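# Fully open the sliding door and leave it open

## Task

Slide the door until it is completely open and make sure it remains open without the robot holding it there; all other objects must stay where they began, the door must never be banged open or closed, and the robot must not topple or finish leaning.

## Robot and tools

Robot: TidyBot++, a mobile base (0.54 m long, 0.50 m wide, 0.38 m tall) on four powered casters, carrying one seven-joint arm with a two-finger gripper. The shoulder sits 0.12 m ahead of the base centre and 0.68 m above the floor. Cameras: base_camera (on the base, facing forward) and wrist_camera (looks along the hand).

Frames: the base frame has its origin on the floor below the base centre, x forward, y left, z up. hand_pose is reported in this frame; it is the point halfway between the finger pads, its z axis runs out along the fingers and its y axis is the closing direction. The odometry frame is the base frame as it was when the scene began. base_odometry heading is positive to the left, range -3.142 to 3.142; it counts wheel rotation, so slip looks like travel and drift builds up over many moves. base_tilt is in degrees, positive when leaning forward or right; readings carry roughly 1 degree of fixed bias.

execute_actions: arguments actions (a list with zero or one action) and cameras (list of base_camera, wrist_camera or all; omitted or null means all, [] means none). An action may contain:
- base: a single relative move measured from where the base last reported itself: translate_m (metres, forward positive, -2 to 2), strafe_m (metres, left positive, -2 to 2) or rotate_rad (radians, counter-clockwise from above positive, -6.3 to 6.3). Only one of the three per action.
- joints: absolute targets by name, in radians: joint_1_rad (any angle; positive turns the arm clockwise seen from above, opposite to rotate_rad), joint_2_rad shoulder -2.249 to 2.249, joint_3_rad any angle, joint_4_rad elbow -2.579 to 2.579, joint_5_rad any angle, joint_6_rad wrist -2.099 to 2.099, joint_7_rad any angle; gripper_pos 0 (open, about 85 mm gap) to 1 (closed, squeezing about 96 to 120 N per finger). Unbounded joints take the short way round, so large turns need steps below half a revolution. Done tolerances: ±0.039 for joints 1 to 4, ±0.056 for joints 5 to 7, ±0.03 for the gripper.
- speeds: caps for this action only: translate_m and strafe_m 0.05 to 0.5 m/s, rotate_rad 0.1 to 1.57 rad/s (defaults are the maxima). A base move needing over 8.667 s is refused; no action runs beyond 15 s. Unknown keys or out-of-range values cause refusal with no motion. An empty list simply reports state and images.

Arm geometry: upper arm 0.42 m, forearm 0.31 m, hand 0.31 m. With joint_1_rad 0, joint_3_rad 3.14, joint_5_rad 0 (near the start pose) the arm moves in the vertical x-z plane; segment tilts from vertical (forward positive) are joint_2, joint_2 - joint_4, and joint_2 - joint_4 - joint_6. Summing length×sin gives forward reach from the shoulder, length×cos gives height. A downward-pointing hand reaches at most about 0.94 m high, only near the base. The arm starts folded, hand down, poking up to 0.08 m past the base front. joint_7_rad at 1.57 with the hand down puts the fingers opening left-right.

Results: base_status and joint_status report how each motion ended. done: reached (for the base, only that wheels turned as commanded, maybe while slipping or blocked). off_target: stopped short and possibly still pushing. contact_stop / time_out: the target is dropped and the position held. "joint command not followed" with a cause: line means a self-collision check withheld the arm targets (the gripper still acts); the targets may be retried on later actions until valid ones are sent. on_its_own describes motion you did not command. motor_effort gives percent of maximum per motor, peak in brackets, noisy. Motor temperatures are listed per arm joint; MOTOR HOT appears from 60 °C and an OVER-TEMPERATURE FAULT at 75 °C makes the arm sag. ARM HIT means the arm struck the base or itself. A torque fault (joint_1 to 4 limit 104.5 N m, joint_5 to 7 limit 51.3 N m) freezes the arm and gripper for 10 s and skips the rest of the call while the base keeps going. If a result reports a stop, later motion calls in the same reply are skipped.

Accuracy: friction leaves joints slightly short; to correct, resend each joint its previous command plus (wanted - read). Trust the images over hand_pose, which can be 1 to 2 cm wrong. Omitted joints or base may keep pushing toward old targets.

wait: seconds from 0 to 10; nothing new is commanded; returns state and images. zoom_image: camera (base_camera or wrist_camera) and region [x0, y0, x1, y1] in pixels from the top-left, at most 504 by 504, on the latest full image. read_manual: section "licences" only, no motion. finished_scene: scene, the number of the current scene; ends it irreversibly after the last command is held and reports success.

Caution: move the door smoothly at low speed so it is not slammed; make sure it stays open by itself once released. Do not drive the base while the arm is caught on something about 0.8 m or higher, since the robot can tip; sideways pushes on a raised hand can lift wheels, and backing away or retracting the arm straightens the robot. A blocked base keeps shoving until it times out. Avoid knocking other objects, dropping things, or hard collisions.

Each tool is called after "Call:" as name(argument=value, ...), one argument or row to a line, values as JSON.

## Session

Call:
execute_actions(
  actions=[],
)

Scene clock: 0.00 s.
Motor temperatures (°C, as the motors report them): [35 31 28 32 36 35 42]
base_odometry: x=+0.000 y=+0.000 heading=+0.000 (m, m, rad; odometry frame)
base_tilt: forward=+0.0 right=-0.1 (deg)
base_status: not commanded
joint_positions: joint_1_rad=+0.018 joint_2_rad=-0.324 joint_3_rad=+3.110 joint_4_rad=-2.524 joint_5_rad=-0.038 joint_6_rad=-0.822 joint_7_rad=+1.519 gripper_pos=+0.000
joint_status: not commanded
motor_effort: joint_1_rad=-1 joint_2_rad=-3 joint_3_rad=-1 joint_4_rad=+13 joint_5_rad=+0 joint_6_rad=+1 joint_7_rad=+0 (%)
hand_pose: x=+0.2760 y=+0.0111 z=+0.5864 quat_wxyz=(-0.012, +0.998, -0.032, +0.059) (m; base frame)
pictures: base_camera, wrist_camera
Images, in order (width x height): base_camera 644x364, wrist_camera 644x476.

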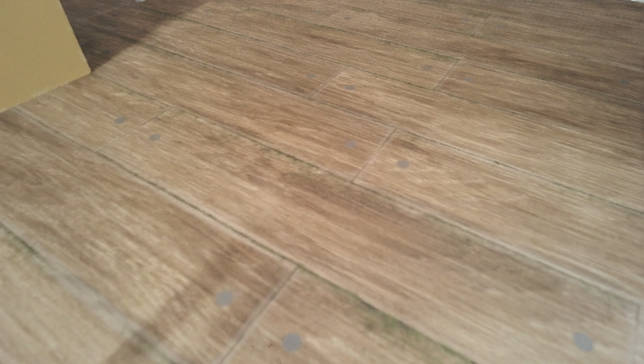

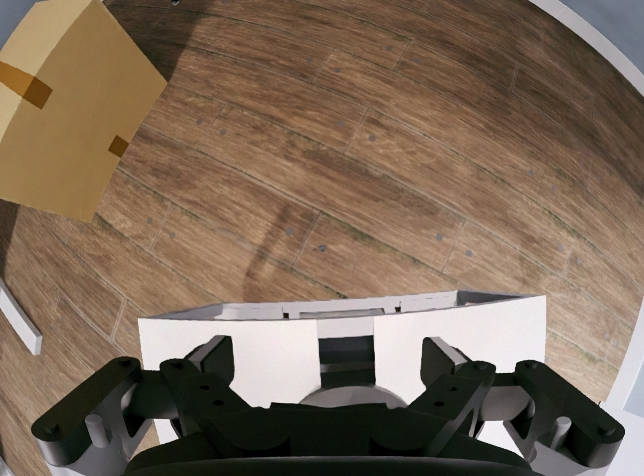

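Call:
execute_actions(
  actions=[
    {"joints":{"joint_6_rad":0.64,"joint_1_rad":0.0,"joint_7_rad":1.57}},
  ],
)

Scene clock: 2.10 s.
Motor temperatures (°C, as the motors report them): [35 31 28 32 36 35 42]
base_odometry: x=+0.000 y=+0.000 heading=+0.000 (m, m, rad; odometry frame)
base_tilt: forward=+0.0 right=-0.2 (deg)
base_status: not commanded
joint_positions: joint_1_rad=+0.017 joint_2_rad=-0.324 joint_3_rad=+3.110 joint_4_rad=-2.523 joint_5_rad=-0.038 joint_6_rad=+0.622 joint_7_rad=+1.523 gripper_pos=+0.000
joint_status: all done
motor_effort: joint_1_rad=-1(0) joint_2_rad=-8(8) joint_3_rad=-1(1) joint_4_rad=+16(16) joint_5_rad=+0(0) joint_6_rad=+8(9) joint_7_rad=+1(2) (%)
hand_pose: x=+0.5504 y=+0.0018 z=+0.8936 quat_wxyz=(-0.021, +0.709, -0.028, +0.704) (m; base frame)
pictures: base_camera, wrist_camera
Images, in order (width x height): base_camera 644x364, wrist_camera 644x476.

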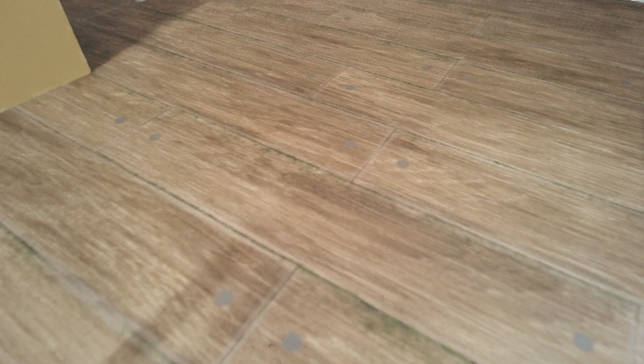

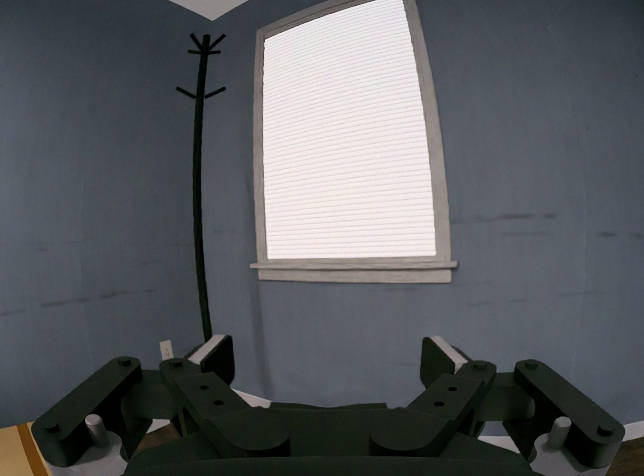

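Call:
execute_actions(
  actions=[
    {"base":{"rotate_rad":-1.6}},
  ],
)

Scene clock: 5.93 s.
Motor temperatures (°C, as the motors report them): [35 31 28 32 36 35 42]
base_odometry: x=+0.000 y=+0.000 heading=-1.599 (m, m, rad; odometry frame)
base_tilt: forward=+0.0 right=-0.2 (deg)
base_status: done
joint_positions: joint_1_rad=+0.014 joint_2_rad=-0.324 joint_3_rad=+3.110 joint_4_rad=-2.523 joint_5_rad=-0.038 joint_6_rad=+0.622 joint_7_rad=+1.523 gripper_pos=+0.000
joint_status: not commanded
motor_effort: joint_1_rad=-1(2) joint_2_rad=-8(9) joint_3_rad=-1(1) joint_4_rad=+16(16) joint_5_rad=+0(1) joint_6_rad=+8(8) joint_7_rad=+0(1) (%)
hand_pose: x=+0.5504 y=+0.0034 z=+0.8936 quat_wxyz=(-0.022, +0.709, -0.027, +0.704) (m; base frame)
pictures: base_camera, wrist_camera
Images, in order (width x height): base_camera 644x364, wrist_camera 644x476.

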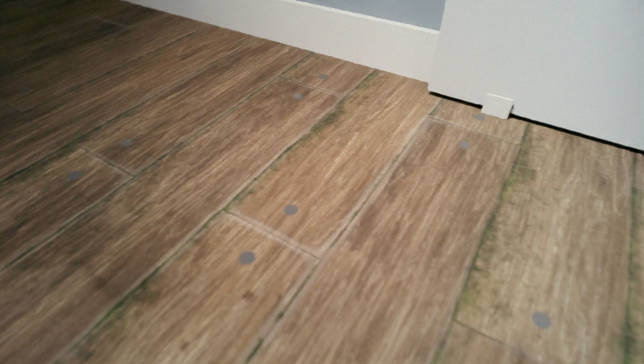

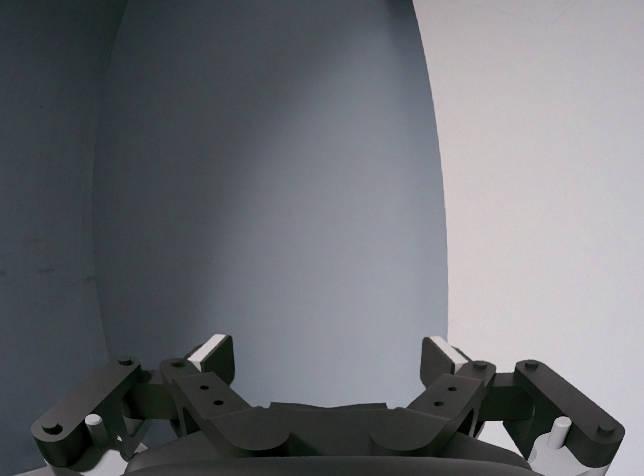

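Call:
execute_actions(
  actions=[
    {"base":{"rotate_rad":-0.6}},
  ],
)

Scene clock: 8.10 s.
Motor temperatures (°C, as the motors report them): [35 31 28 32 36 35 42]
base_odometry: x=+0.000 y=+0.000 heading=-2.199 (m, m, rad; odometry frame)
base_tilt: forward=+0.0 right=-0.1 (deg)
base_status: done
joint_positions: joint_1_rad=+0.012 joint_2_rad=-0.324 joint_3_rad=+3.110 joint_4_rad=-2.523 joint_5_rad=-0.038 joint_6_rad=+0.622 joint_7_rad=+1.523 gripper_pos=+0.000
joint_status: not commanded
motor_effort: joint_1_rad=-1(2) joint_2_rad=-7(8) joint_3_rad=-1(1) joint_4_rad=+16(16) joint_5_rad=+0(1) joint_6_rad=+8(8) joint_7_rad=+1(1) (%)
hand_pose: x=+0.5504 y=+0.0043 z=+0.8936 quat_wxyz=(-0.023, +0.709, -0.026, +0.704) (m; base frame)
pictures: base_camera, wrist_camera
Images, in order (width x height): base_camera 644x364, wrist_camera 644x476.

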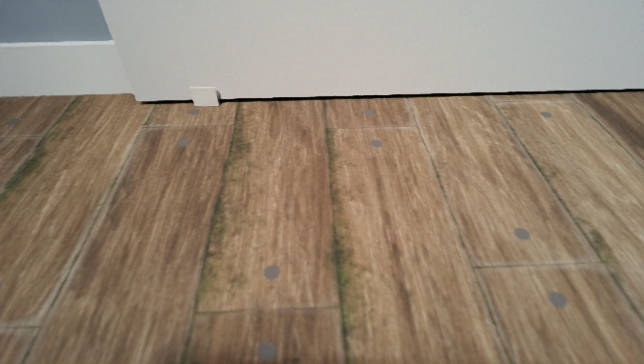

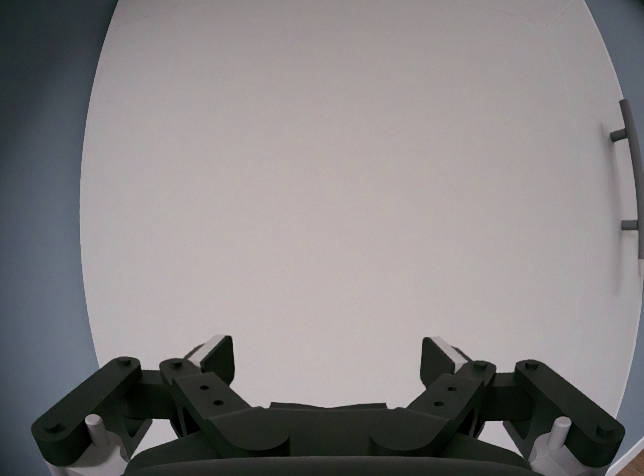

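Call:
execute_actions(
  actions=[
    {"base":{"rotate_rad":0.04}},
  ],
  cameras=[],
)

Call:
execute_actions(
  actions=[
    {"base":{"strafe_m":-0.6}},
  ],
)

Scene clock: 10.03 s.
Motor temperatures (°C, as the motors report them): [35 31 28 32 36 35 42]
base_odometry: x=+0.000 y=+0.000 heading=-2.159 (m, m, rad; odometry frame)
base_tilt: forward=+0.1 right=-0.1 (deg)
base_status: done
joint_positions: joint_1_rad=+0.010 joint_2_rad=-0.324 joint_3_rad=+3.110 joint_4_rad=-2.523 joint_5_rad=-0.038 joint_6_rad=+0.622 joint_7_rad=+1.523 gripper_pos=+0.000
joint_status: not commanded
motor_effort: joint_1_rad=+0(0) joint_2_rad=-8(8) joint_3_rad=-1(0) joint_4_rad=+16(17) joint_5_rad=+0(1) joint_6_rad=+8(8) joint_7_rad=+0(1) (%)
hand_pose: x=+0.5504 y=+0.0052 z=+0.8936 quat_wxyz=(-0.023, +0.709, -0.025, +0.704) (m; base frame)
pictures: none
No camera images: the call's "cameras" was empty. Leave "cameras" out to get every camera's image.

Scene clock: 12.60 s.
Motor temperatures (°C, as the motors report them): [35 31 28 32 36 35 42]
base_odometry: x=-0.499 y=+0.334 heading=-2.160 (m, m, rad; odometry frame)
base_tilt: forward=+0.1 right=-0.1 (deg)
base_status: done
joint_positions: joint_1_rad=+0.010 joint_2_rad=-0.324 joint_3_rad=+3.110 joint_4_rad=-2.523 joint_5_rad=-0.038 joint_6_rad=+0.622 joint_7_rad=+1.523 gripper_pos=+0.000
joint_status: not commanded
motor_effort: joint_1_rad=-1(2) joint_2_rad=-8(8) joint_3_rad=+0(1) joint_4_rad=+16(16) joint_5_rad=+0(1) joint_6_rad=+8(8) joint_7_rad=+0(1) (%)
hand_pose: x=+0.5504 y=+0.0052 z=+0.8936 quat_wxyz=(-0.023, +0.709, -0.025, +0.704) (m; base frame)
pictures: base_camera, wrist_camera
Images, in order (width x height): base_camera 644x364, wrist_camera 644x476.

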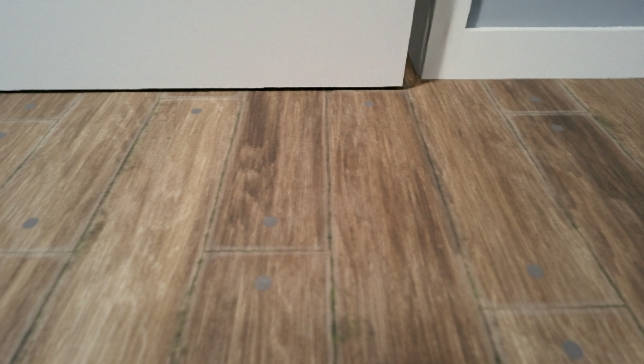

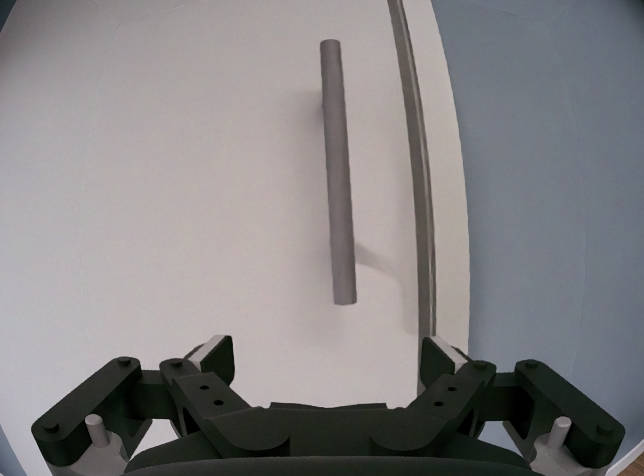

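Call:
execute_actions(
  actions=[
    {"base":{"rotate_rad":0.02},"joints":{"joint_4_rad":-2.23,"joint_6_rad":0.33,"joint_7_rad":1.615}},
  ],
)

Scene clock: 15.20 s.
Motor temperatures (°C, as the motors report them): [35 31 28 32 36 35 42]
base_odometry: x=-0.499 y=+0.334 heading=-2.140 (m, m, rad; odometry frame)
base_tilt: forward=+0.0 right=-0.1 (deg)
base_status: done
joint_positions: joint_1_rad=+0.009 joint_2_rad=-0.324 joint_3_rad=+3.110 joint_4_rad=-2.239 joint_5_rad=-0.038 joint_6_rad=+0.368 joint_7_rad=+1.568 gripper_pos=+0.000
joint_status: all done
motor_effort: joint_1_rad=-1(2) joint_2_rad=-10(10) joint_3_rad=-1(1) joint_4_rad=+18(18) joint_5_rad=+1(1) joint_6_rad=+8(9) joint_7_rad=+1(1) (%)
hand_pose: x=+0.5919 y=+0.0097 z=+0.9817 quat_wxyz=(-0.013, +0.699, -0.008, +0.715) (m; base frame)
pictures: base_camera, wrist_camera
Images, in order (width x height): base_camera 644x364, wrist_camera 644x476.

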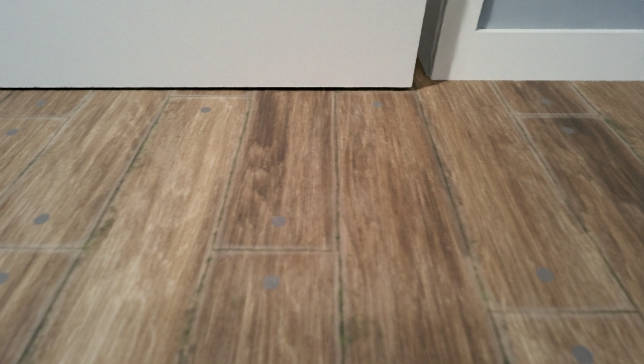

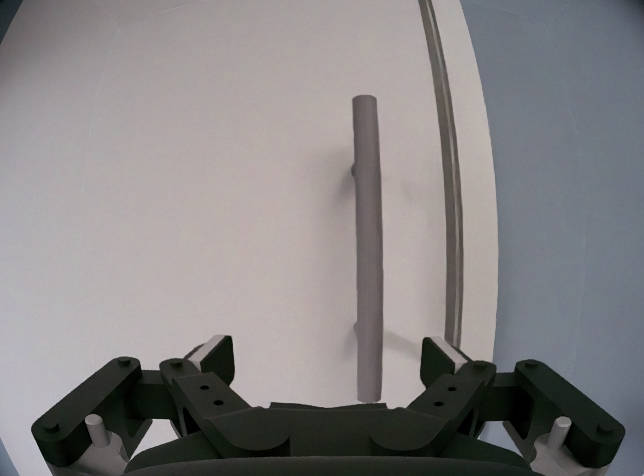

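Call:
execute_actions(
  actions=[
    {"base":{"strafe_m":-0.042}},
  ],
  cameras=[],
)

Call:
execute_actions(
  actions=[
    {"base":{"translate_m":0.12},"speeds":{"translate_m":0.25}},
  ],
  cameras=["wrist_camera"],
)

Scene clock: 16.77 s.
Motor temperatures (°C, as the motors report them): [35 31 28 32 36 35 42]
base_odometry: x=-0.534 y=+0.356 heading=-2.140 (m, m, rad; odometry frame)
base_tilt: forward=+0.0 right=-0.1 (deg)
base_status: done
joint_positions: joint_1_rad=+0.009 joint_2_rad=-0.324 joint_3_rad=+3.110 joint_4_rad=-2.239 joint_5_rad=-0.038 joint_6_rad=+0.368 joint_7_rad=+1.568 gripper_pos=+0.000
joint_status: not commanded
motor_effort: joint_1_rad=-1(1) joint_2_rad=-10(11) joint_3_rad=-1(1) joint_4_rad=+18(19) joint_5_rad=+0(1) joint_6_rad=+8(8) joint_7_rad=+1(0) (%)
hand_pose: x=+0.5919 y=+0.0097 z=+0.9817 quat_wxyz=(-0.013, +0.699, -0.008, +0.715) (m; base frame)
pictures: none
No camera images: the call's "cameras" was empty. Leave "cameras" out to get every camera's image.

Scene clock: 18.10 s.
Motor temperatures (°C, as the motors report them): [35 31 28 32 36 35 42]
base_odometry: x=-0.599 y=+0.255 heading=-2.140 (m, m, rad; odometry frame)
base_tilt: forward=+0.1 right=-0.1 (deg)
base_status: done
joint_positions: joint_1_rad=+0.009 joint_2_rad=-0.319 joint_3_rad=+3.110 joint_4_rad=-2.238 joint_5_rad=-0.038 joint_6_rad=+0.366 joint_7_rad=+1.568 gripper_pos=+0.000
joint_status: not commanded
motor_effort: joint_1_rad=-1(0) joint_2_rad=-10(14) joint_3_rad=-1(0) joint_4_rad=+18(19) joint_5_rad=+1(0) joint_6_rad=+8(8) joint_7_rad=+1(1) (%)
hand_pose: x=+0.5934 y=+0.0097 z=+0.9794 quat_wxyz=(-0.013, +0.701, -0.008, +0.713) (m; base frame)
pictures: wrist_camera
Images, in order (width x height): wrist_camera 644x476.

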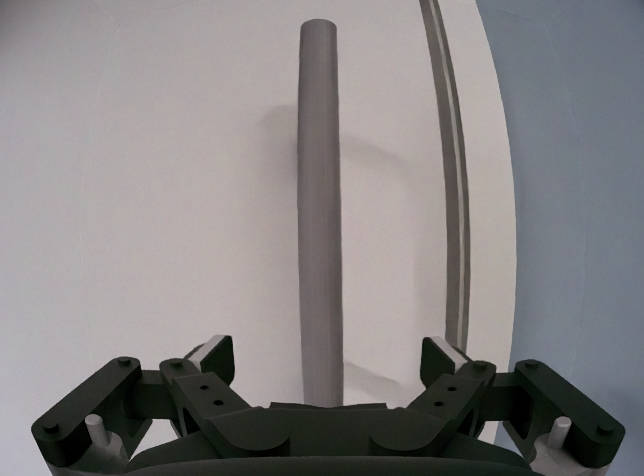

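Call:
execute_actions(
  actions=[
    {"base":{"translate_m":0.06},"speeds":{"translate_m":0.12}},
  ],
  cameras=["wrist_camera"],
)

Scene clock: 19.43 s.
Motor temperatures (°C, as the motors report them): [35 31 28 32 36 35 42]
base_odometry: x=-0.632 y=+0.205 heading=-2.140 (m, m, rad; odometry frame)
base_tilt: forward=+0.1 right=-0.1 (deg)
base_status: done
joint_positions: joint_1_rad=+0.009 joint_2_rad=-0.322 joint_3_rad=+3.110 joint_4_rad=-2.238 joint_5_rad=-0.038 joint_6_rad=+0.366 joint_7_rad=+1.568 gripper_pos=+0.000
joint_status: not commanded
motor_effort: joint_1_rad=-1(1) joint_2_rad=-11(14) joint_3_rad=-1(0) joint_4_rad=+18(19) joint_5_rad=+0(1) joint_6_rad=+8(8) joint_7_rad=+0(1) (%)
hand_pose: x=+0.5926 y=+0.0097 z=+0.9808 quat_wxyz=(-0.013, +0.700, -0.008, +0.714) (m; base frame)
pictures: wrist_camera
Images, in order (width x height): wrist_camera 644x476.

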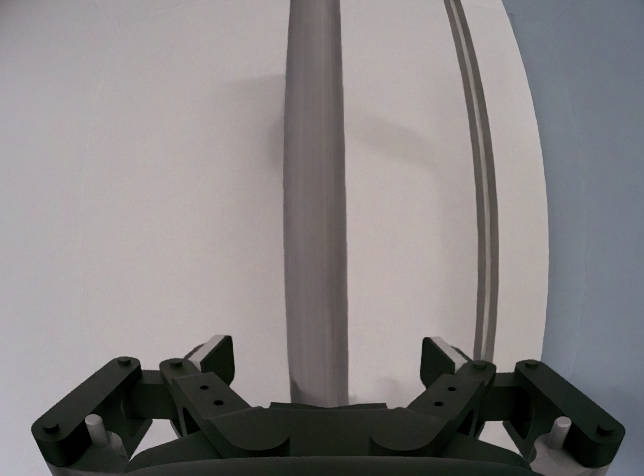

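Width 62 px as before; close.

Call:
execute_actions(
  actions=[
    {"base":{"strafe_m":0.005},"joints":{"gripper_pos":1.0}},
  ],
)

Scene clock: 20.83 s.
Motor temperatures (°C, as the motors report them): [35 31 28 32 36 35 42]
base_odometry: x=-0.628 y=+0.202 heading=-2.140 (m, m, rad; odometry frame)
base_tilt: forward=+0.1 right=-0.2 (deg)
base_status: done
joint_positions: joint_1_rad=+0.009 joint_2_rad=-0.323 joint_3_rad=+3.111 joint_4_rad=-2.238 joint_5_rad=-0.038 joint_6_rad=+0.364 joint_7_rad=+1.575 gripper_pos=+0.750
joint_status: gripper_pos off_target (ended at +0.750, target +1.000)
motor_effort: joint_1_rad=-2(4) joint_2_rad=-11(12) joint_3_rad=-2(4) joint_4_rad=+19(21) joint_5_rad=+0(1) joint_6_rad=+9(10) joint_7_rad=+1(1) (%)
hand_pose: x=+0.5922 y=+0.0095 z=+0.9808 quat_wxyz=(-0.010, +0.700, -0.005, +0.714) (m; base frame)
pictures: base_camera, wrist_camera
Images, in order (width x height): base_camera 644x364, wrist_camera 644x476.

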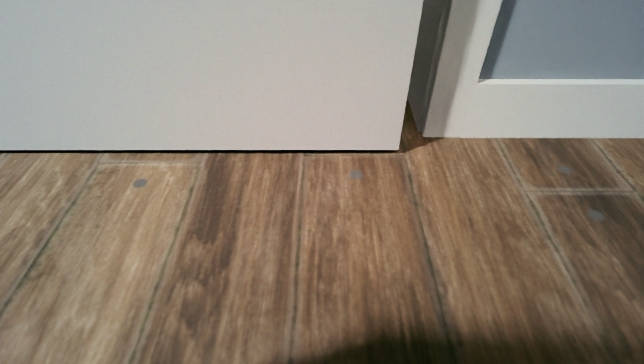

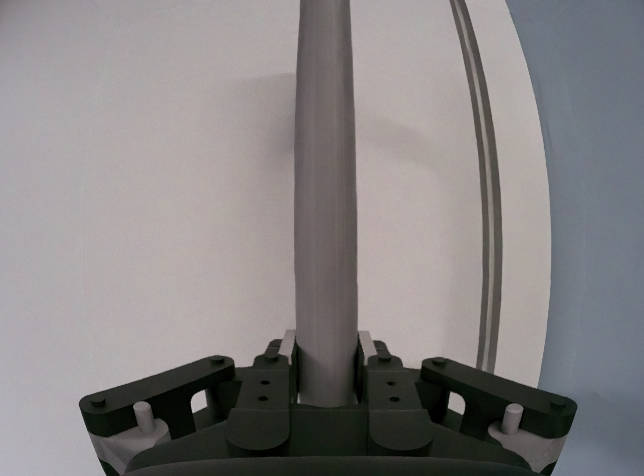

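Call:
execute_actions(
  actions=[
    {"base":{"strafe_m":0.45},"speeds":{"strafe_m":0.15}},
  ],
)

Scene clock: 25.17 s.
Motor temperatures (°C, as the motors report them): [35 31 28 32 36 35 42]
base_odometry: x=-0.248 y=-0.041 heading=-2.140 (m, m, rad; odometry frame)
base_tilt: forward=+0.0 right=-0.1 (deg)
base_status: done
joint_positions: joint_1_rad=+0.018 joint_2_rad=-0.375 joint_3_rad=+3.131 joint_4_rad=-2.267 joint_5_rad=-0.038 joint_6_rad=+0.343 joint_7_rad=+1.585 gripper_pos=+0.750
joint_status: not commanded
motor_effort: joint_1_rad=-2(12) joint_2_rad=+5(13) joint_3_rad=-1(14) joint_4_rad=+27(27) joint_5_rad=+1(2) joint_6_rad=+12(12) joint_7_rad=-1(3) (%)
hand_pose: x=+0.5743 y=-0.0056 z=+0.9805 quat_wxyz=(+0.001, +0.700, -0.014, +0.714) (m; base frame)
pictures: base_camera, wrist_camera
Images, in order (width x height): base_camera 644x364, wrist_camera 644x476.

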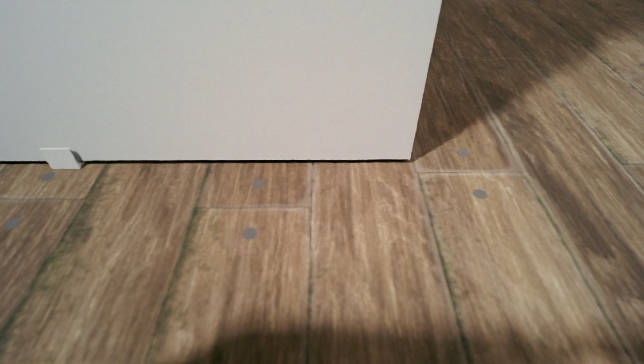

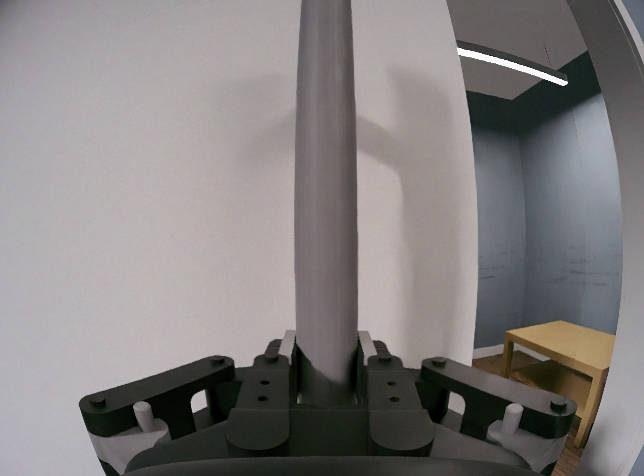

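Call:
execute_actions(
  actions=[
    {"base":{"translate_m":-0.025},"speeds":{"translate_m":0.1}},
  ],
  cameras=[],
)

Call:
execute_actions(
  actions=[
    {"base":{"strafe_m":0.33},"speeds":{"strafe_m":0.13}},
  ],
)

Scene clock: 26.53 s.
Motor temperatures (°C, as the motors report them): [35 31 28 32 36 35 42]
base_odometry: x=-0.235 y=-0.020 heading=-2.140 (m, m, rad; odometry frame)
base_tilt: forward=+0.0 right=-0.1 (deg)
base_status: done
joint_positions: joint_1_rad=+0.016 joint_2_rad=-0.317 joint_3_rad=+3.130 joint_4_rad=-2.223 joint_5_rad=-0.038 joint_6_rad=+0.343 joint_7_rad=+1.585 gripper_pos=+0.750
joint_status: not commanded
motor_effort: joint_1_rad=-2(2) joint_2_rad=-11(14) joint_3_rad=-1(0) joint_4_rad=+18(25) joint_5_rad=+0(1) joint_6_rad=+7(10) joint_7_rad=+0(1) (%)
hand_pose: x=+0.5957 y=-0.0041 z=+0.9807 quat_wxyz=(+0.000, +0.704, -0.013, +0.710) (m; base frame)
pictures: none
No camera images: the call's "cameras" was empty. Leave "cameras" out to get every camera's image.

Scene clock: 29.77 s.
Motor temperatures (°C, as the motors report them): [35 31 28 32 36 35 42]
base_odometry: x=+0.043 y=-0.197 heading=-2.140 (m, m, rad; odometry frame)
base_tilt: forward=+0.1 right=-0.2 (deg)
base_status: done
joint_positions: joint_1_rad=+0.016 joint_2_rad=-0.355 joint_3_rad=+3.129 joint_4_rad=-2.252 joint_5_rad=-0.038 joint_6_rad=+0.343 joint_7_rad=+1.586 gripper_pos=+0.750
joint_status: not commanded
motor_effort: joint_1_rad=-2(12) joint_2_rad=+0(12) joint_3_rad=-1(14) joint_4_rad=+24(25) joint_5_rad=+0(2) joint_6_rad=+11(12) joint_7_rad=+0(2) (%)
hand_pose: x=+0.5817 y=-0.0034 z=+0.9805 quat_wxyz=(+0.000, +0.701, -0.012, +0.713) (m; base frame)
pictures: base_camera, wrist_camera
Images, in order (width x height): base_camera 644x364, wrist_camera 644x476.

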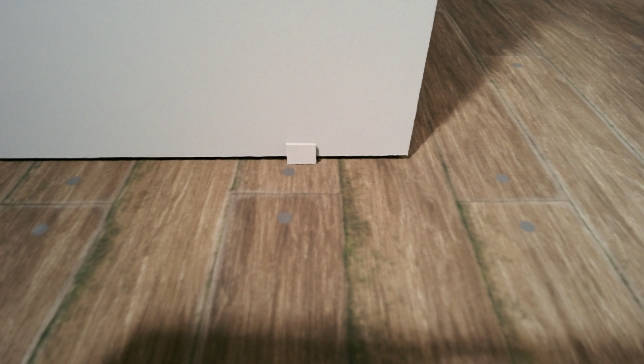

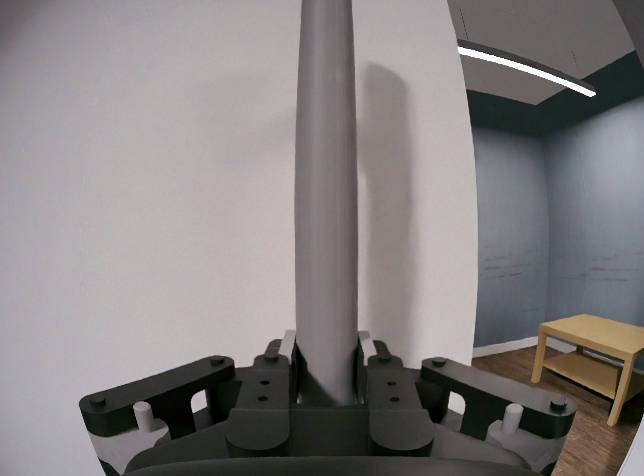

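Call:
execute_actions(
  actions=[
    {"base":{"strafe_m":0.095},"speeds":{"strafe_m":0.06}},
  ],
  cameras=["base_camera"],
)

Scene clock: 32.13 s.
Motor temperatures (°C, as the motors report them): [35 31 28 32 36 35 42]
base_odometry: x=+0.123 y=-0.249 heading=-2.140 (m, m, rad; odometry frame)
base_tilt: forward=+0.0 right=-0.1 (deg)
base_status: done
joint_positions: joint_1_rad=+0.027 joint_2_rad=-0.364 joint_3_rad=+3.144 joint_4_rad=-2.259 joint_5_rad=-0.038 joint_6_rad=+0.343 joint_7_rad=+1.586 gripper_pos=+0.750
joint_status: not commanded
motor_effort: joint_1_rad=-5(10) joint_2_rad=+3(5) joint_3_rad=-5(13) joint_4_rad=+26(26) joint_5_rad=+0(3) joint_6_rad=+11(11) joint_7_rad=-1(3) (%)
hand_pose: x=+0.5780 y=-0.0163 z=+0.9805 quat_wxyz=(+0.007, +0.700, -0.022, +0.714) (m; base frame)
pictures: base_camera
Images, in order (width x height): base_camera 644x364.

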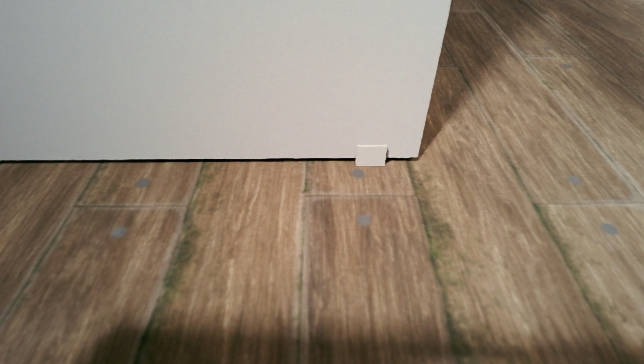

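Call:
execute_actions(
  actions=[
    {"base":{"strafe_m":0.04},"speeds":{"strafe_m":0.05}},
  ],
  cameras=["base_camera"],
)

Scene clock: 33.67 s.
Motor temperatures (°C, as the motors report them): [35 31 28 32 36 35 42]
base_odometry: x=+0.157 y=-0.270 heading=-2.140 (m, m, rad; odometry frame)
base_tilt: forward=+0.0 right=-0.2 (deg)
base_status: done
joint_positions: joint_1_rad=+0.033 joint_2_rad=-0.368 joint_3_rad=+3.151 joint_4_rad=-2.262 joint_5_rad=-0.038 joint_6_rad=+0.343 joint_7_rad=+1.586 gripper_pos=+0.750
joint_status: not commanded
motor_effort: joint_1_rad=-5(11) joint_2_rad=+3(4) joint_3_rad=-5(14) joint_4_rad=+26(26) joint_5_rad=+0(3) joint_6_rad=+11(12) joint_7_rad=-2(3) (%)
hand_pose: x=+0.5766 y=-0.0227 z=+0.9805 quat_wxyz=(+0.011, +0.700, -0.028, +0.714) (m; base frame)
pictures: base_camera
Images, in order (width x height): base_camera 644x364.

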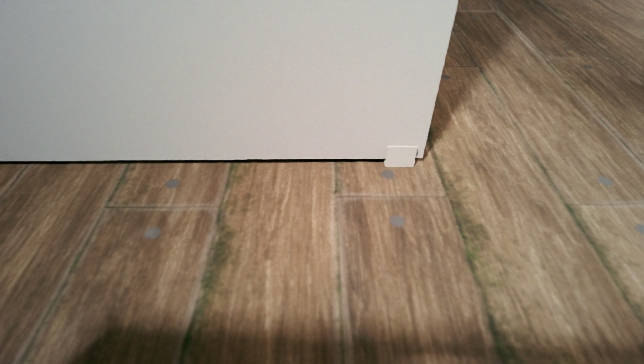

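Call:
execute_actions(
  actions=[
    {"base":{"strafe_m":0.03},"speeds":{"strafe_m":0.05}},
  ],
  cameras=["base_camera"],
)

Scene clock: 35.07 s.
Motor temperatures (°C, as the motors report them): [35 31 28 32 36 35 42]
base_odometry: x=+0.182 y=-0.286 heading=-2.140 (m, m, rad; odometry frame)
base_tilt: forward=+0.1 right=-0.2 (deg)
base_status: done
joint_positions: joint_1_rad=+0.052 joint_2_rad=-0.364 joint_3_rad=+3.177 joint_4_rad=-2.259 joint_5_rad=-0.038 joint_6_rad=+0.343 joint_7_rad=+1.588 gripper_pos=+0.750
joint_status: not commanded
motor_effort: joint_1_rad=-11(14) joint_2_rad=-2(4) joint_3_rad=-15(18) joint_4_rad=+22(26) joint_5_rad=+2(3) joint_6_rad=+9(11) joint_7_rad=-3(3) (%)
hand_pose: x=+0.5765 y=-0.0453 z=+0.9806 quat_wxyz=(+0.024, +0.699, -0.045, +0.713) (m; base frame)
pictures: base_camera
Images, in order (width x height): base_camera 644x364.

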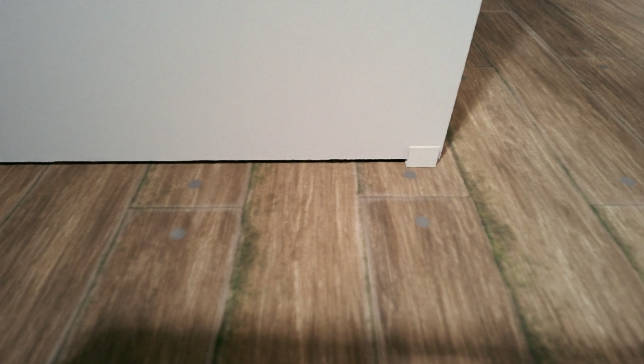

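At the stop. Relieve the push, release, and back off.

Call:
execute_actions(
  actions=[
    {"base":{"strafe_m":-0.04},"speeds":{"strafe_m":0.05}},
  ],
  cameras=[],
)

Call:
execute_actions(
  actions=[
    {"joints":{"gripper_pos":0.0}},
  ],
  cameras=["wrist_camera"],
)

Scene clock: 36.80 s.
Motor temperatures (°C, as the motors report them): [35 31 28 32 36 35 42]
base_odometry: x=+0.148 y=-0.264 heading=-2.140 (m, m, rad; odometry frame)
base_tilt: forward=+0.0 right=-0.2 (deg)
base_status: done
joint_positions: joint_1_rad=+0.019 joint_2_rad=-0.368 joint_3_rad=+3.132 joint_4_rad=-2.262 joint_5_rad=-0.038 joint_6_rad=+0.343 joint_7_rad=+1.588 gripper_pos=+0.750
joint_status: not commanded
motor_effort: joint_1_rad=-5(10) joint_2_rad=+0(4) joint_3_rad=-4(14) joint_4_rad=+23(27) joint_5_rad=+2(2) joint_6_rad=+10(13) joint_7_rad=+0(1) (%)
hand_pose: x=+0.5768 y=-0.0062 z=+0.9807 quat_wxyz=(+0.003, +0.700, -0.013, +0.714) (m; base frame)
pictures: none
No camera images: the call's "cameras" was empty. Leave "cameras" out to get every camera's image.

Scene clock: 37.90 s.
Motor temperatures (°C, as the motors report them): [35 31 28 32 36 35 42]
base_odometry: x=+0.148 y=-0.264 heading=-2.140 (m, m, rad; odometry frame)
base_tilt: forward=+0.0 right=-0.1 (deg)
base_status: not commanded
joint_positions: joint_1_rad=+0.009 joint_2_rad=-0.328 joint_3_rad=+3.126 joint_4_rad=-2.233 joint_5_rad=-0.038 joint_6_rad=+0.343 joint_7_rad=+1.588 gripper_pos=+0.000
joint_status: all done
motor_effort: joint_1_rad=-1(4) joint_2_rad=-10(12) joint_3_rad=-1(4) joint_4_rad=+18(23) joint_5_rad=+1(2) joint_6_rad=+8(9) joint_7_rad=+1(0) (%)
hand_pose: x=+0.5916 y=+0.0016 z=+0.9795 quat_wxyz=(-0.002, +0.704, -0.007, +0.710) (m; base frame)
pictures: wrist_camera
Images, in order (width x height): wrist_camera 644x476.

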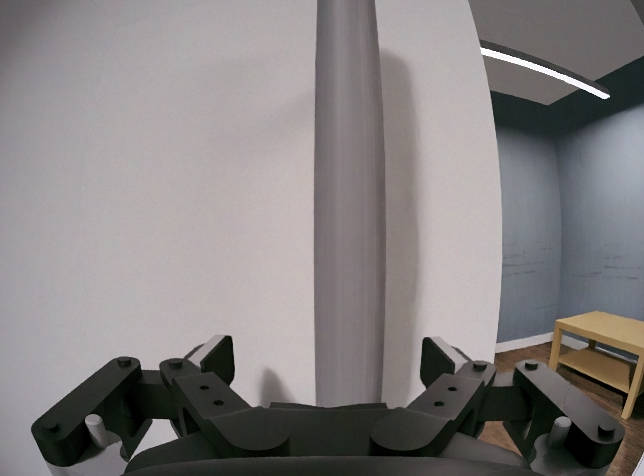

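Call:
execute_actions(
  actions=[
    {"base":{"translate_m":-0.12},"speeds":{"translate_m":0.2}},
  ],
)

Scene clock: 39.50 s.
Motor temperatures (°C, as the motors report them): [35 31 28 32 36 35 42]
base_odometry: x=+0.213 y=-0.163 heading=-2.140 (m, m, rad; odometry frame)
base_tilt: forward=+0.1 right=-0.1 (deg)
base_status: done
joint_positions: joint_1_rad=+0.009 joint_2_rad=-0.326 joint_3_rad=+3.126 joint_4_rad=-2.233 joint_5_rad=-0.038 joint_6_rad=+0.343 joint_7_rad=+1.588 gripper_pos=+0.000
joint_status: not commanded
motor_effort: joint_1_rad=-1(0) joint_2_rad=-11(13) joint_3_rad=-1(0) joint_4_rad=+18(19) joint_5_rad=+0(0) joint_6_rad=+8(8) joint_7_rad=+0(0) (%)
hand_pose: x=+0.5920 y=+0.0016 z=+0.9788 quat_wxyz=(-0.002, +0.705, -0.007, +0.709) (m; base frame)
pictures: base_camera, wrist_camera
Images, in order (width x height): base_camera 644x364, wrist_camera 644x476.

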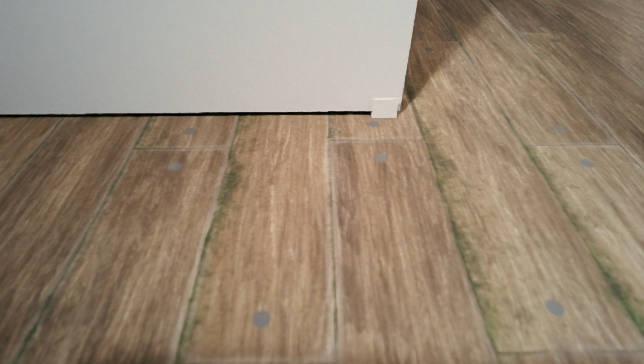

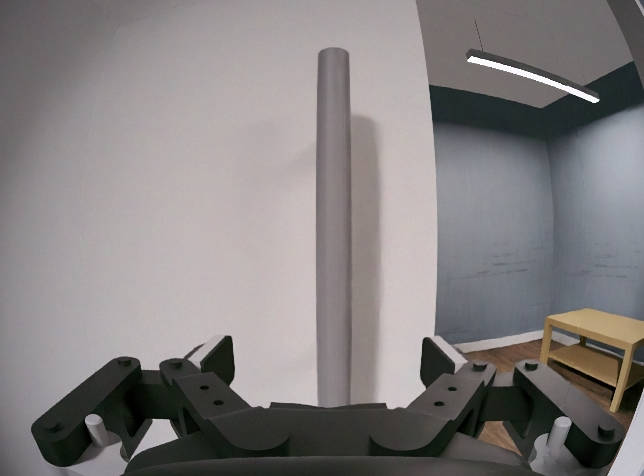

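The door's edge is still at the guide, so it is fully open.

Call:
finished_scene(
  scene=2,
)

The scene is finished: the task was done.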